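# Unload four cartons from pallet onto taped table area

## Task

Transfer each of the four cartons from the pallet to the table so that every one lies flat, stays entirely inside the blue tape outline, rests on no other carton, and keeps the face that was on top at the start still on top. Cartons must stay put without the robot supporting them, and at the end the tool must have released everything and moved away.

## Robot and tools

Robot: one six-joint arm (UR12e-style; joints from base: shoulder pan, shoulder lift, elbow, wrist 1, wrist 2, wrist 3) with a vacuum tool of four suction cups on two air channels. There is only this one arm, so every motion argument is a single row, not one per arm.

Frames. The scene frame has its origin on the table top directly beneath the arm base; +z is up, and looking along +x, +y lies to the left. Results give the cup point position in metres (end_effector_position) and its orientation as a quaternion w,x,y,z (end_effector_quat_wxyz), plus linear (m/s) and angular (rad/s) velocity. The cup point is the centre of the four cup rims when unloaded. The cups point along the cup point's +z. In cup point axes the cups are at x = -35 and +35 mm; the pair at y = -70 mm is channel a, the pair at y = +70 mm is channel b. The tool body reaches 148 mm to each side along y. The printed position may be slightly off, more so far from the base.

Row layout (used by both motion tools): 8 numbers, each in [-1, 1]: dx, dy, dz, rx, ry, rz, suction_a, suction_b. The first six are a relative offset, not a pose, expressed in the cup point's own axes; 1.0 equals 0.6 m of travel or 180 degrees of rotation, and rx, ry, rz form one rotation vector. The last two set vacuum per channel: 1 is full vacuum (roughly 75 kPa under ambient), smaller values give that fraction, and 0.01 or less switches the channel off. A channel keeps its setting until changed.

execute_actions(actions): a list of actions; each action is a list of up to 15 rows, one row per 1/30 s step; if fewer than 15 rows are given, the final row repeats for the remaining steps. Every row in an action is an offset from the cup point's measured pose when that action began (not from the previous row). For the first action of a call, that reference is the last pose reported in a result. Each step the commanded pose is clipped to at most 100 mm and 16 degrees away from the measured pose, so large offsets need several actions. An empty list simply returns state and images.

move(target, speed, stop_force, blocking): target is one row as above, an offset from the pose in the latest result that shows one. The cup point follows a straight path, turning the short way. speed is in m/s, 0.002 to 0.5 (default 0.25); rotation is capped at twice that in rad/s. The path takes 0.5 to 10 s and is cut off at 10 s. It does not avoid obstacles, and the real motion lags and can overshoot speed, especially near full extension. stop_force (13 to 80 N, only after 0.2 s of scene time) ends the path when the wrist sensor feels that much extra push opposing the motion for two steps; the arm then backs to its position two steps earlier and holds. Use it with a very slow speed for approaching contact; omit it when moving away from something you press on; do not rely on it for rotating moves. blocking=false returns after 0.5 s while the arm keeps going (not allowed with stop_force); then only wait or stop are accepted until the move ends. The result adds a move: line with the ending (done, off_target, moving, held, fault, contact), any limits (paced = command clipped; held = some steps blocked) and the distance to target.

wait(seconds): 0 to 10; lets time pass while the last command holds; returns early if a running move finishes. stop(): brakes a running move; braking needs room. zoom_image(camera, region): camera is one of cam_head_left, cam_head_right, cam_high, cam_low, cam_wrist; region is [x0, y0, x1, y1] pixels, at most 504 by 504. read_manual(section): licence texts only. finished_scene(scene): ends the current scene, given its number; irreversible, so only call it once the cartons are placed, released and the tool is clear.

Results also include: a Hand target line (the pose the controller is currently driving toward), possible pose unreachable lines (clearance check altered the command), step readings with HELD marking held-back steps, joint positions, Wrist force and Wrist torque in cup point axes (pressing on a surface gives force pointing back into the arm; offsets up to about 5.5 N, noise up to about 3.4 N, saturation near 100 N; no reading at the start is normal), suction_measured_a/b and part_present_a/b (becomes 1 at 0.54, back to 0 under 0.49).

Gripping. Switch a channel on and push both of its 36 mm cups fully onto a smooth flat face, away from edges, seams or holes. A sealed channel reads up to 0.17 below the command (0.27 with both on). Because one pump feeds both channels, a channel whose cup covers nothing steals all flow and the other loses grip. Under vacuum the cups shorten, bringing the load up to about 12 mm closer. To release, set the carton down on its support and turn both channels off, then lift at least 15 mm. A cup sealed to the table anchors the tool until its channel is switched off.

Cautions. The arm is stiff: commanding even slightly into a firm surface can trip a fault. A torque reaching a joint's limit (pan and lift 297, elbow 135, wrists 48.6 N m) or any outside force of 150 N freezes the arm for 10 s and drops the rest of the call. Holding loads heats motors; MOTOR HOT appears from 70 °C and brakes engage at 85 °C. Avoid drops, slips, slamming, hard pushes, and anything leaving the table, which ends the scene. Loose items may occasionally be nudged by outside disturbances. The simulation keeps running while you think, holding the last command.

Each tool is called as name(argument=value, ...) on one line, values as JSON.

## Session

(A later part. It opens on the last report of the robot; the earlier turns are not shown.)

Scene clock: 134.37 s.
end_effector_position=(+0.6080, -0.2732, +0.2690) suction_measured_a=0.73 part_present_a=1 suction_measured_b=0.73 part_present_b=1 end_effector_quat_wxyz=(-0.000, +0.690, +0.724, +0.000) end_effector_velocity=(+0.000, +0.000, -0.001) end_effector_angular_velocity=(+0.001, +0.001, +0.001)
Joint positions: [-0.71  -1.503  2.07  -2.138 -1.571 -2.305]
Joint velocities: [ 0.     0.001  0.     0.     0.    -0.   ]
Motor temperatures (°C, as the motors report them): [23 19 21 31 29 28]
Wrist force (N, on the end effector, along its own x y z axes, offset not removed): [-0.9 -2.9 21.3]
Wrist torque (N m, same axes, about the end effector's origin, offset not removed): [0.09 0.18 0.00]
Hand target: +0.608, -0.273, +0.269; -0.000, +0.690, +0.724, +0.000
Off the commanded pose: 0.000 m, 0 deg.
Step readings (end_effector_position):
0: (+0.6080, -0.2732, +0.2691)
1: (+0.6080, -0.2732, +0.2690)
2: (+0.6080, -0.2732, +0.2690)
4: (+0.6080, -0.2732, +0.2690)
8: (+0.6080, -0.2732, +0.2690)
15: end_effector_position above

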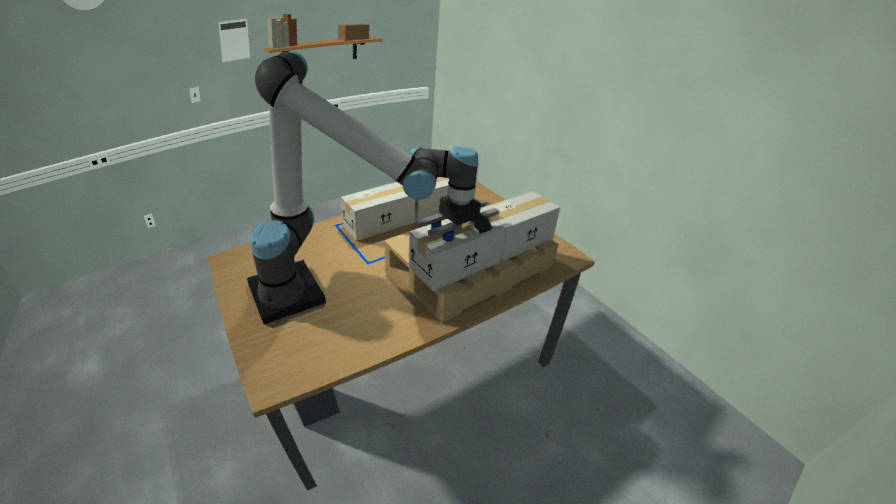

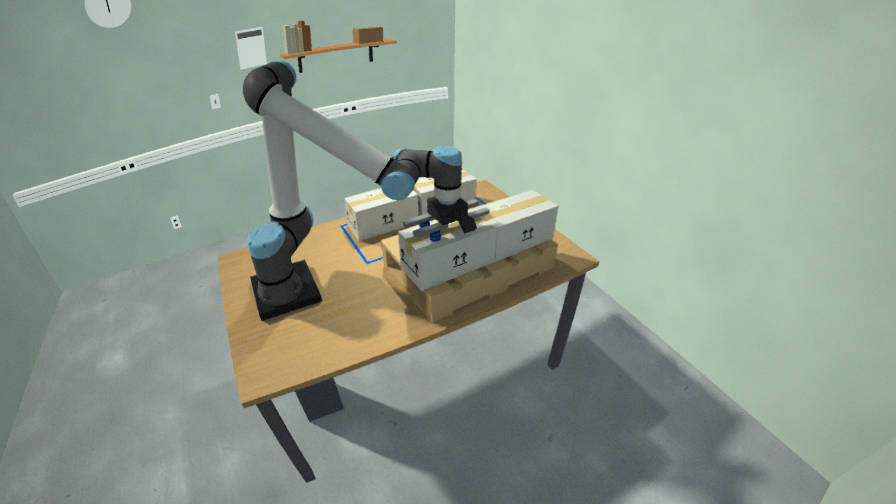

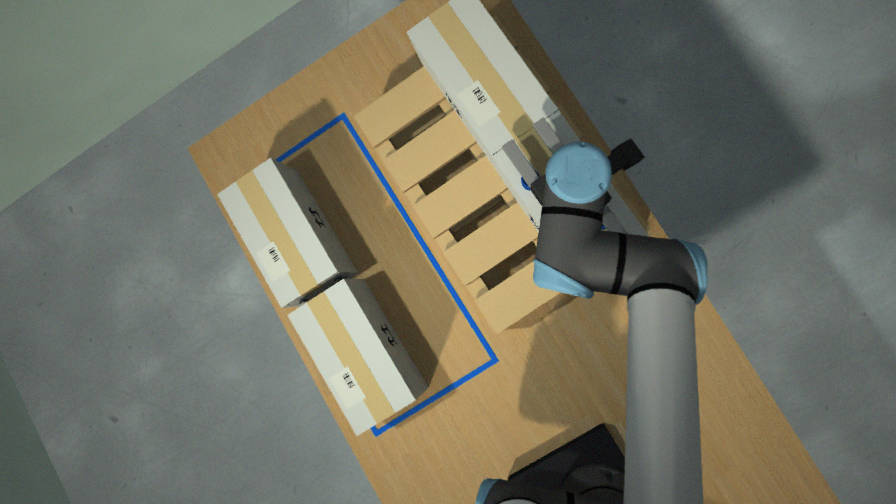

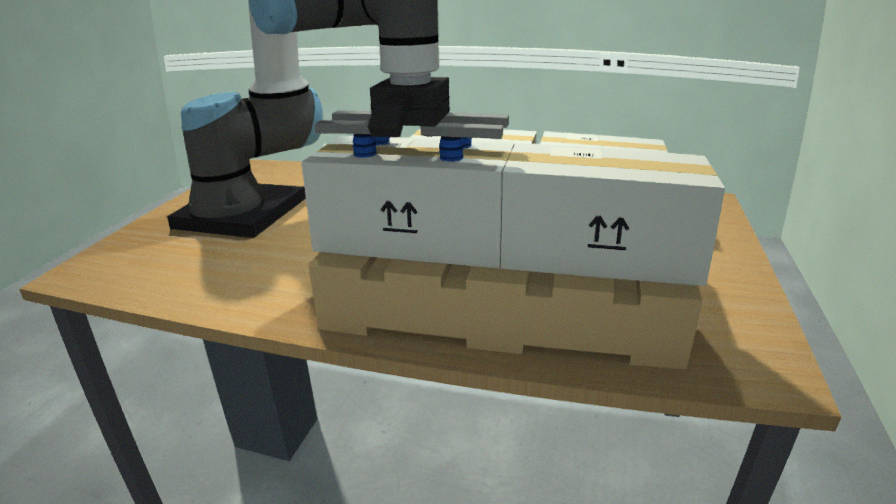

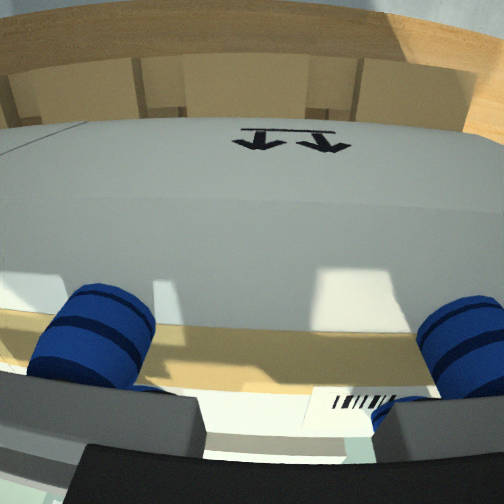

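move(target=[0,-0.004,-0.045,0,0,0,1,1], speed=0.08)

move(target=[0.684,-0.0065,-0.02,0,0,0.008,1,1], speed=0.3)

move(target=[0,0,0.262,0,0,0,1,1], speed=0.12, stop_force=15)

Scene clock: 141.80 s.
end_effector_position=(+0.6057, -0.2733, +0.2956) suction_measured_a=0.76 part_present_a=1 suction_measured_b=0.76 part_present_b=1 end_effector_quat_wxyz=(-0.000, +0.690, +0.724, +0.000) end_effector_velocity=(-0.001, -0.000, +0.002) end_effector_angular_velocity=(-0.001, +0.001, +0.000)
Joint positions: [-0.712 -1.532  2.047 -2.086 -1.571 -2.308]
Joint velocities: [-0.001 -0.003 -0.002  0.005 -0.001 -0.001]
Motor temperatures (°C, as the motors report them): [23 19 21 31 29 28]
Wrist force (N, on the end effector, along its own x y z axes, offset not removed): [1.3 1.0 20.8]
Wrist torque (N m, same axes, about the end effector's origin, offset not removed): [0.77 -0.16 0.13]
Hand target: +0.606, -0.273, +0.296; -0.000, +0.690, +0.724, +0.000
Off the commanded pose: 0.000 m, 0 deg.
move: done

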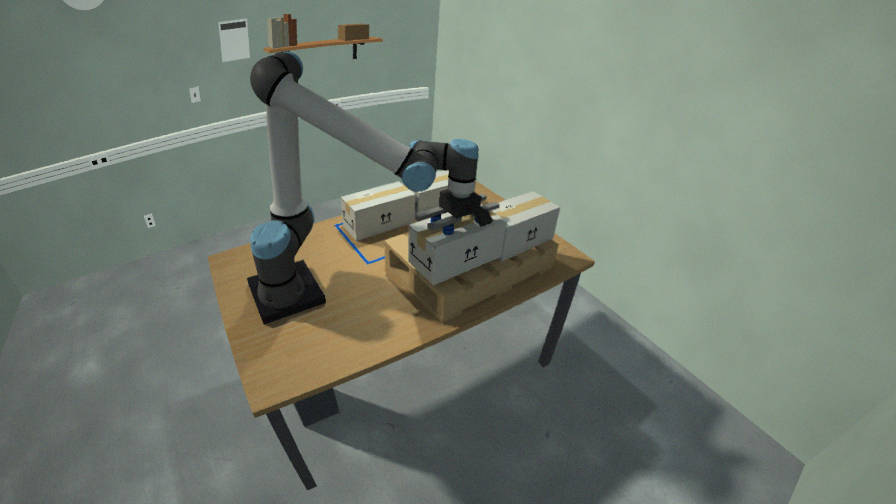

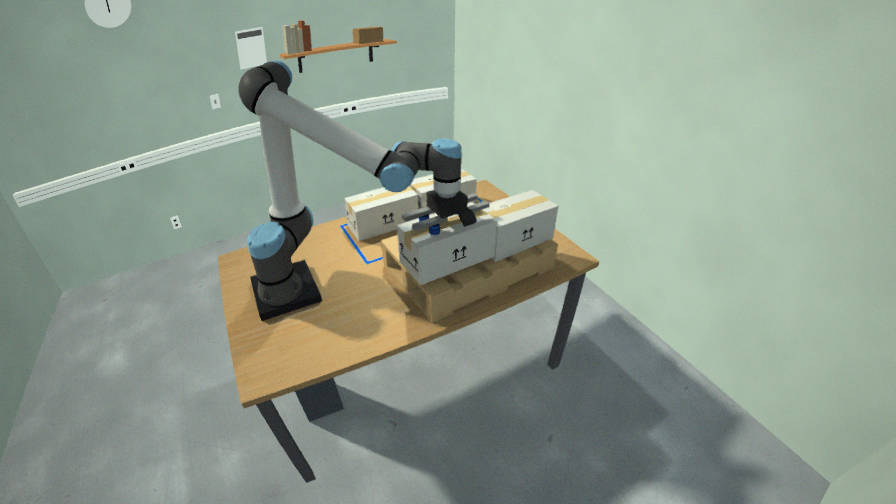

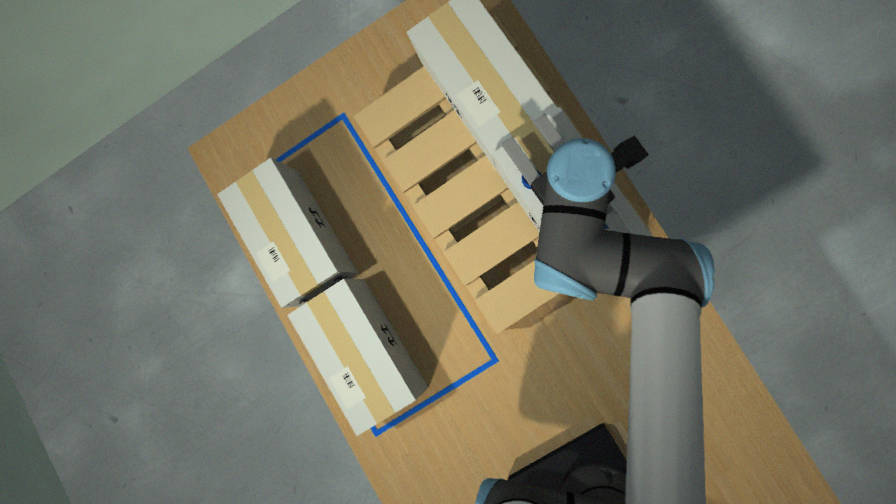

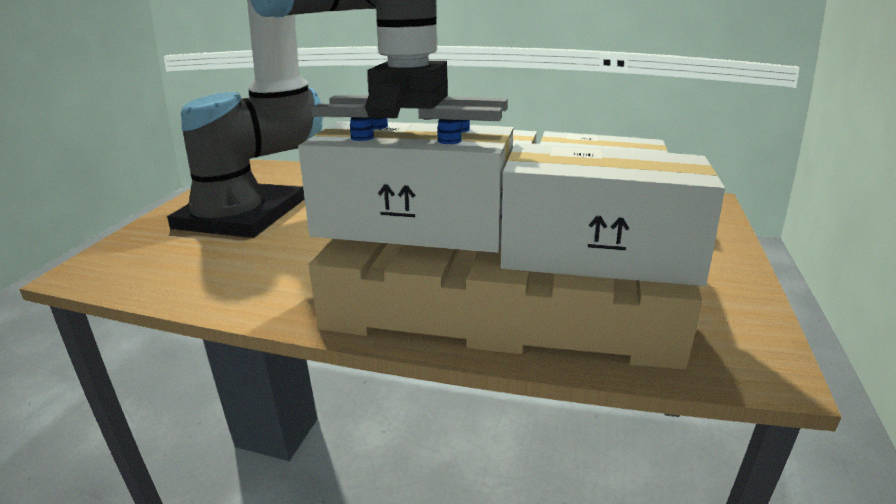

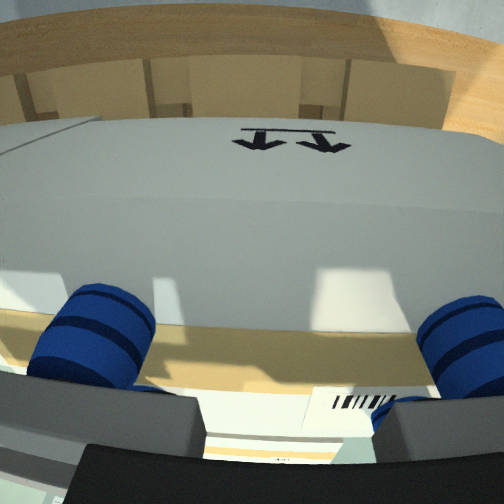

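Scene clock: 143.90 s.
end_effector_position=(+0.5819, +0.1358, +0.3081) suction_measured_a=0.76 part_present_a=1 suction_measured_b=0.76 part_present_b=1 end_effector_quat_wxyz=(-0.000, +0.699, +0.715, +0.001) end_effector_velocity=(-0.000, +0.003, +0.000) end_effector_angular_velocity=(-0.001, -0.000, +0.001)
Joint positions: [-0.09  -1.658  2.145 -2.058 -1.57  -1.66 ]
Joint velocities: [ 0.006  0.001 -0.002  0.    -0.001  0.006]
Motor temperatures (°C, as the motors report them): [23 19 21 31 29 28]
Wrist force (N, on the end effector, along its own x y z axes, offset not removed): [0.2 0.1 20.2]
Wrist torque (N m, same axes, about the end effector's origin, offset not removed): [0.51 -0.01 0.09]
Hand target: +0.582, +0.136, +0.308; -0.000, +0.699, +0.715, +0.001
Off the commanded pose: 0.001 m, 0 deg.
move: done

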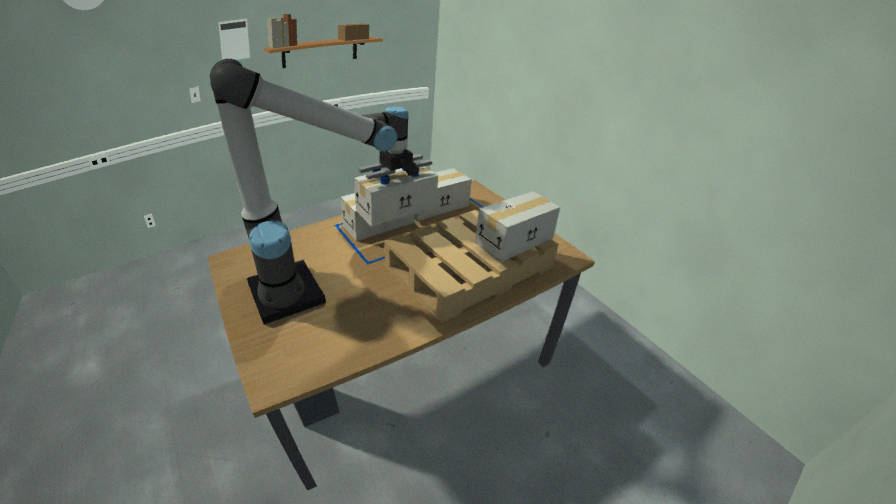

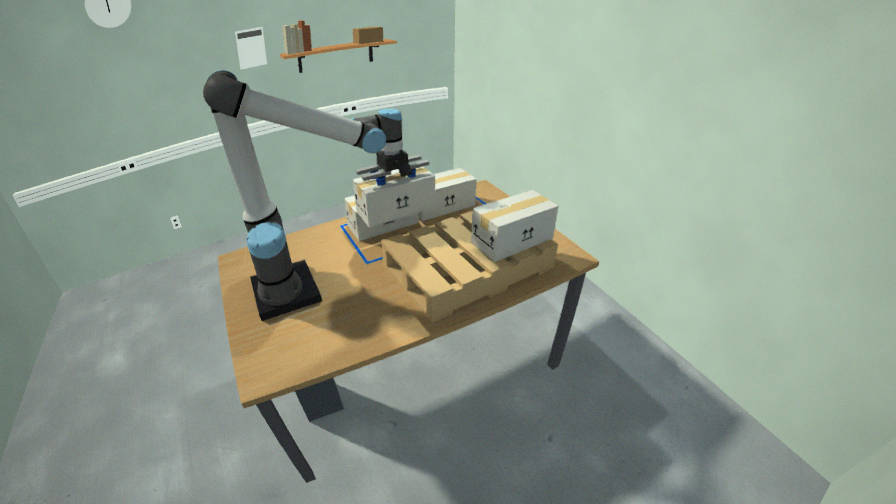

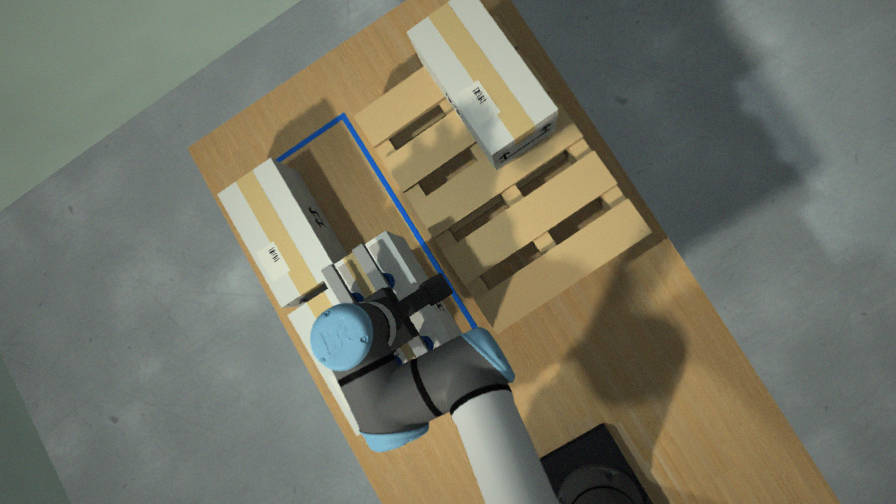

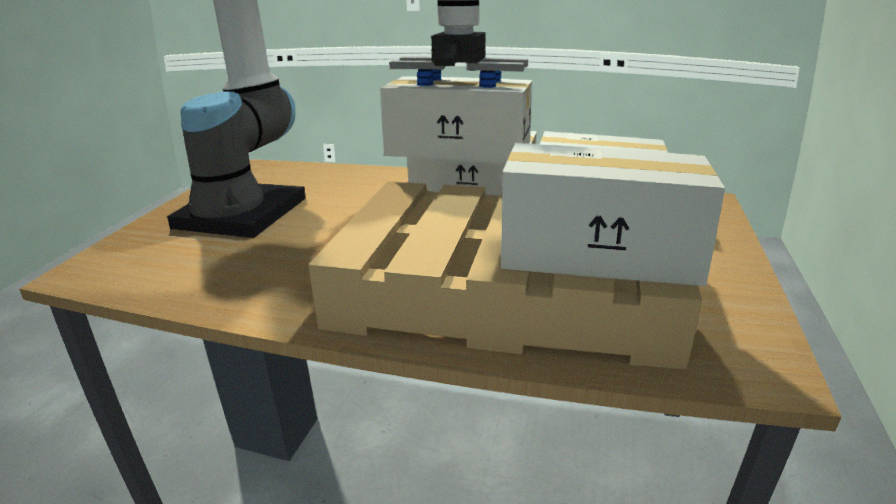

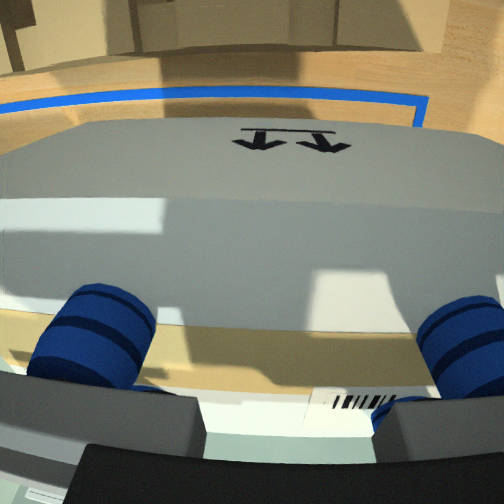

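Scene clock: 145.77 s.
end_effector_position=(+0.5818, +0.1359, +0.1514) suction_measured_a=0.76 part_present_a=1 suction_measured_b=0.76 part_present_b=1 end_effector_quat_wxyz=(-0.000, +0.699, +0.715, +0.001) end_effector_velocity=(-0.000, +0.001, -0.003) end_effector_angular_velocity=(-0.001, +0.001, +0.001)
Joint positions: [-0.09  -1.462  2.294 -2.404 -1.57  -1.66 ]
Joint velocities: [ 0.001  0.005  0.002 -0.007 -0.001  0.001]
Motor temperatures (°C, as the motors report them): [23 19 21 31 29 28]
Wrist force (N, on the end effector, along its own x y z axes, offset not removed): [1.1 -0.7 21.6]
Wrist torque (N m, same axes, about the end effector's origin, offset not removed): [0.48 -0.11 0.10]
Hand target: +0.582, +0.136, +0.151; -0.000, +0.699, +0.715, +0.001
Off the commanded pose: 0.001 m, 0 deg.
move: done

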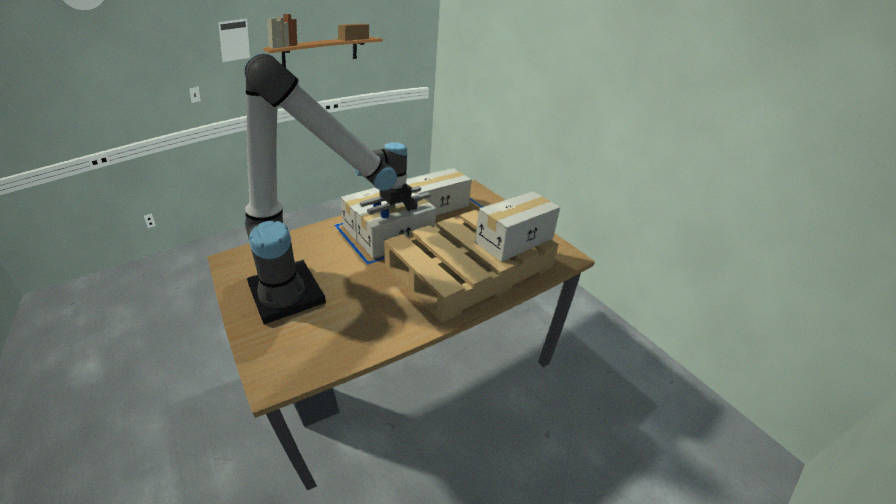

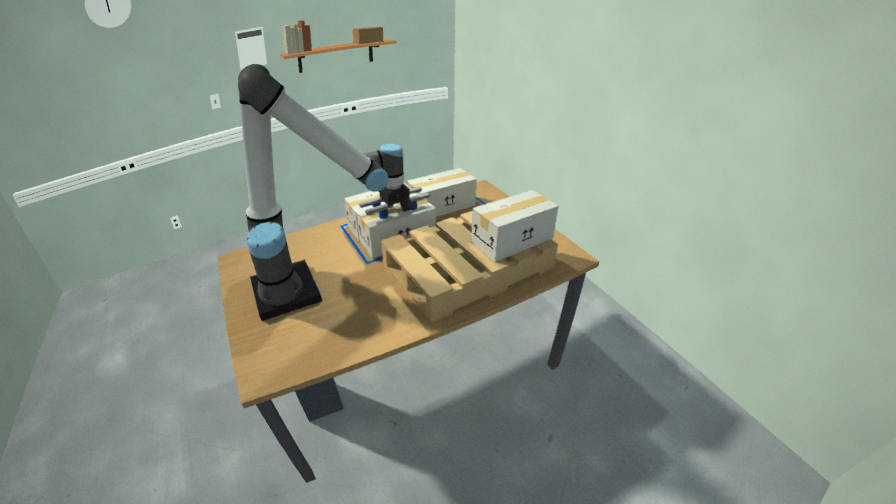

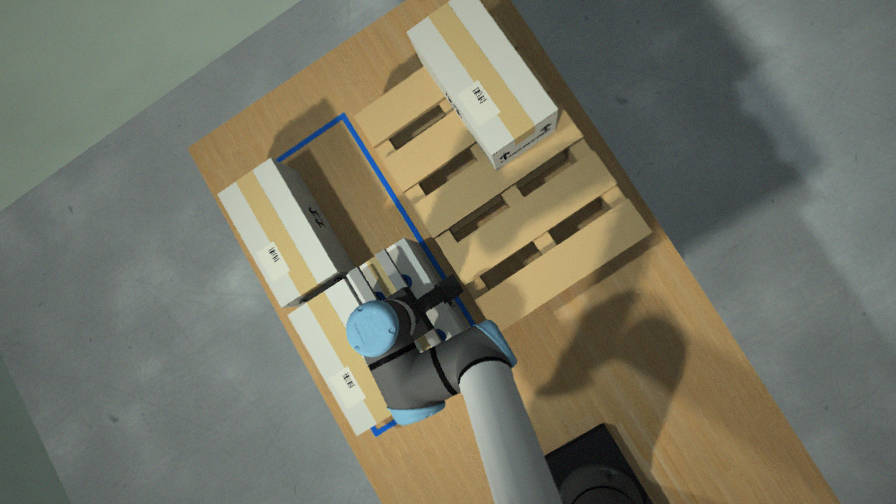

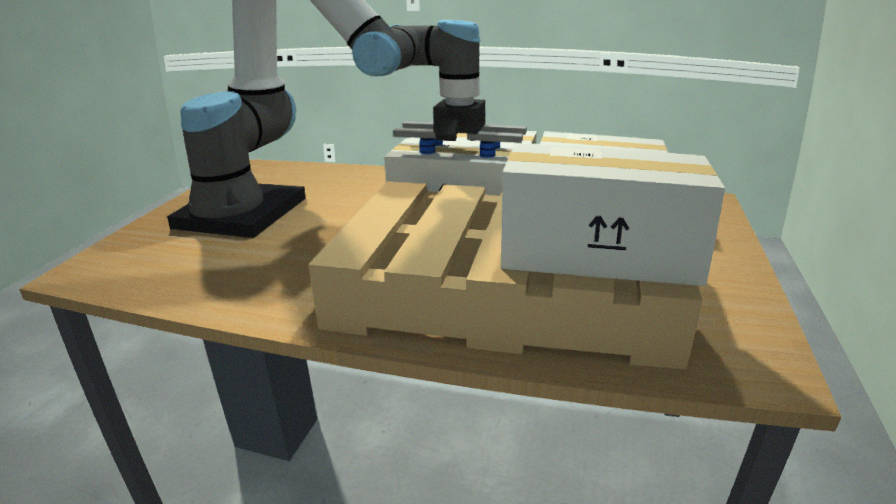

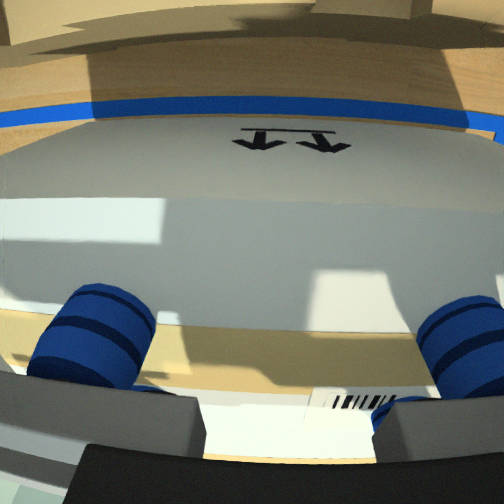

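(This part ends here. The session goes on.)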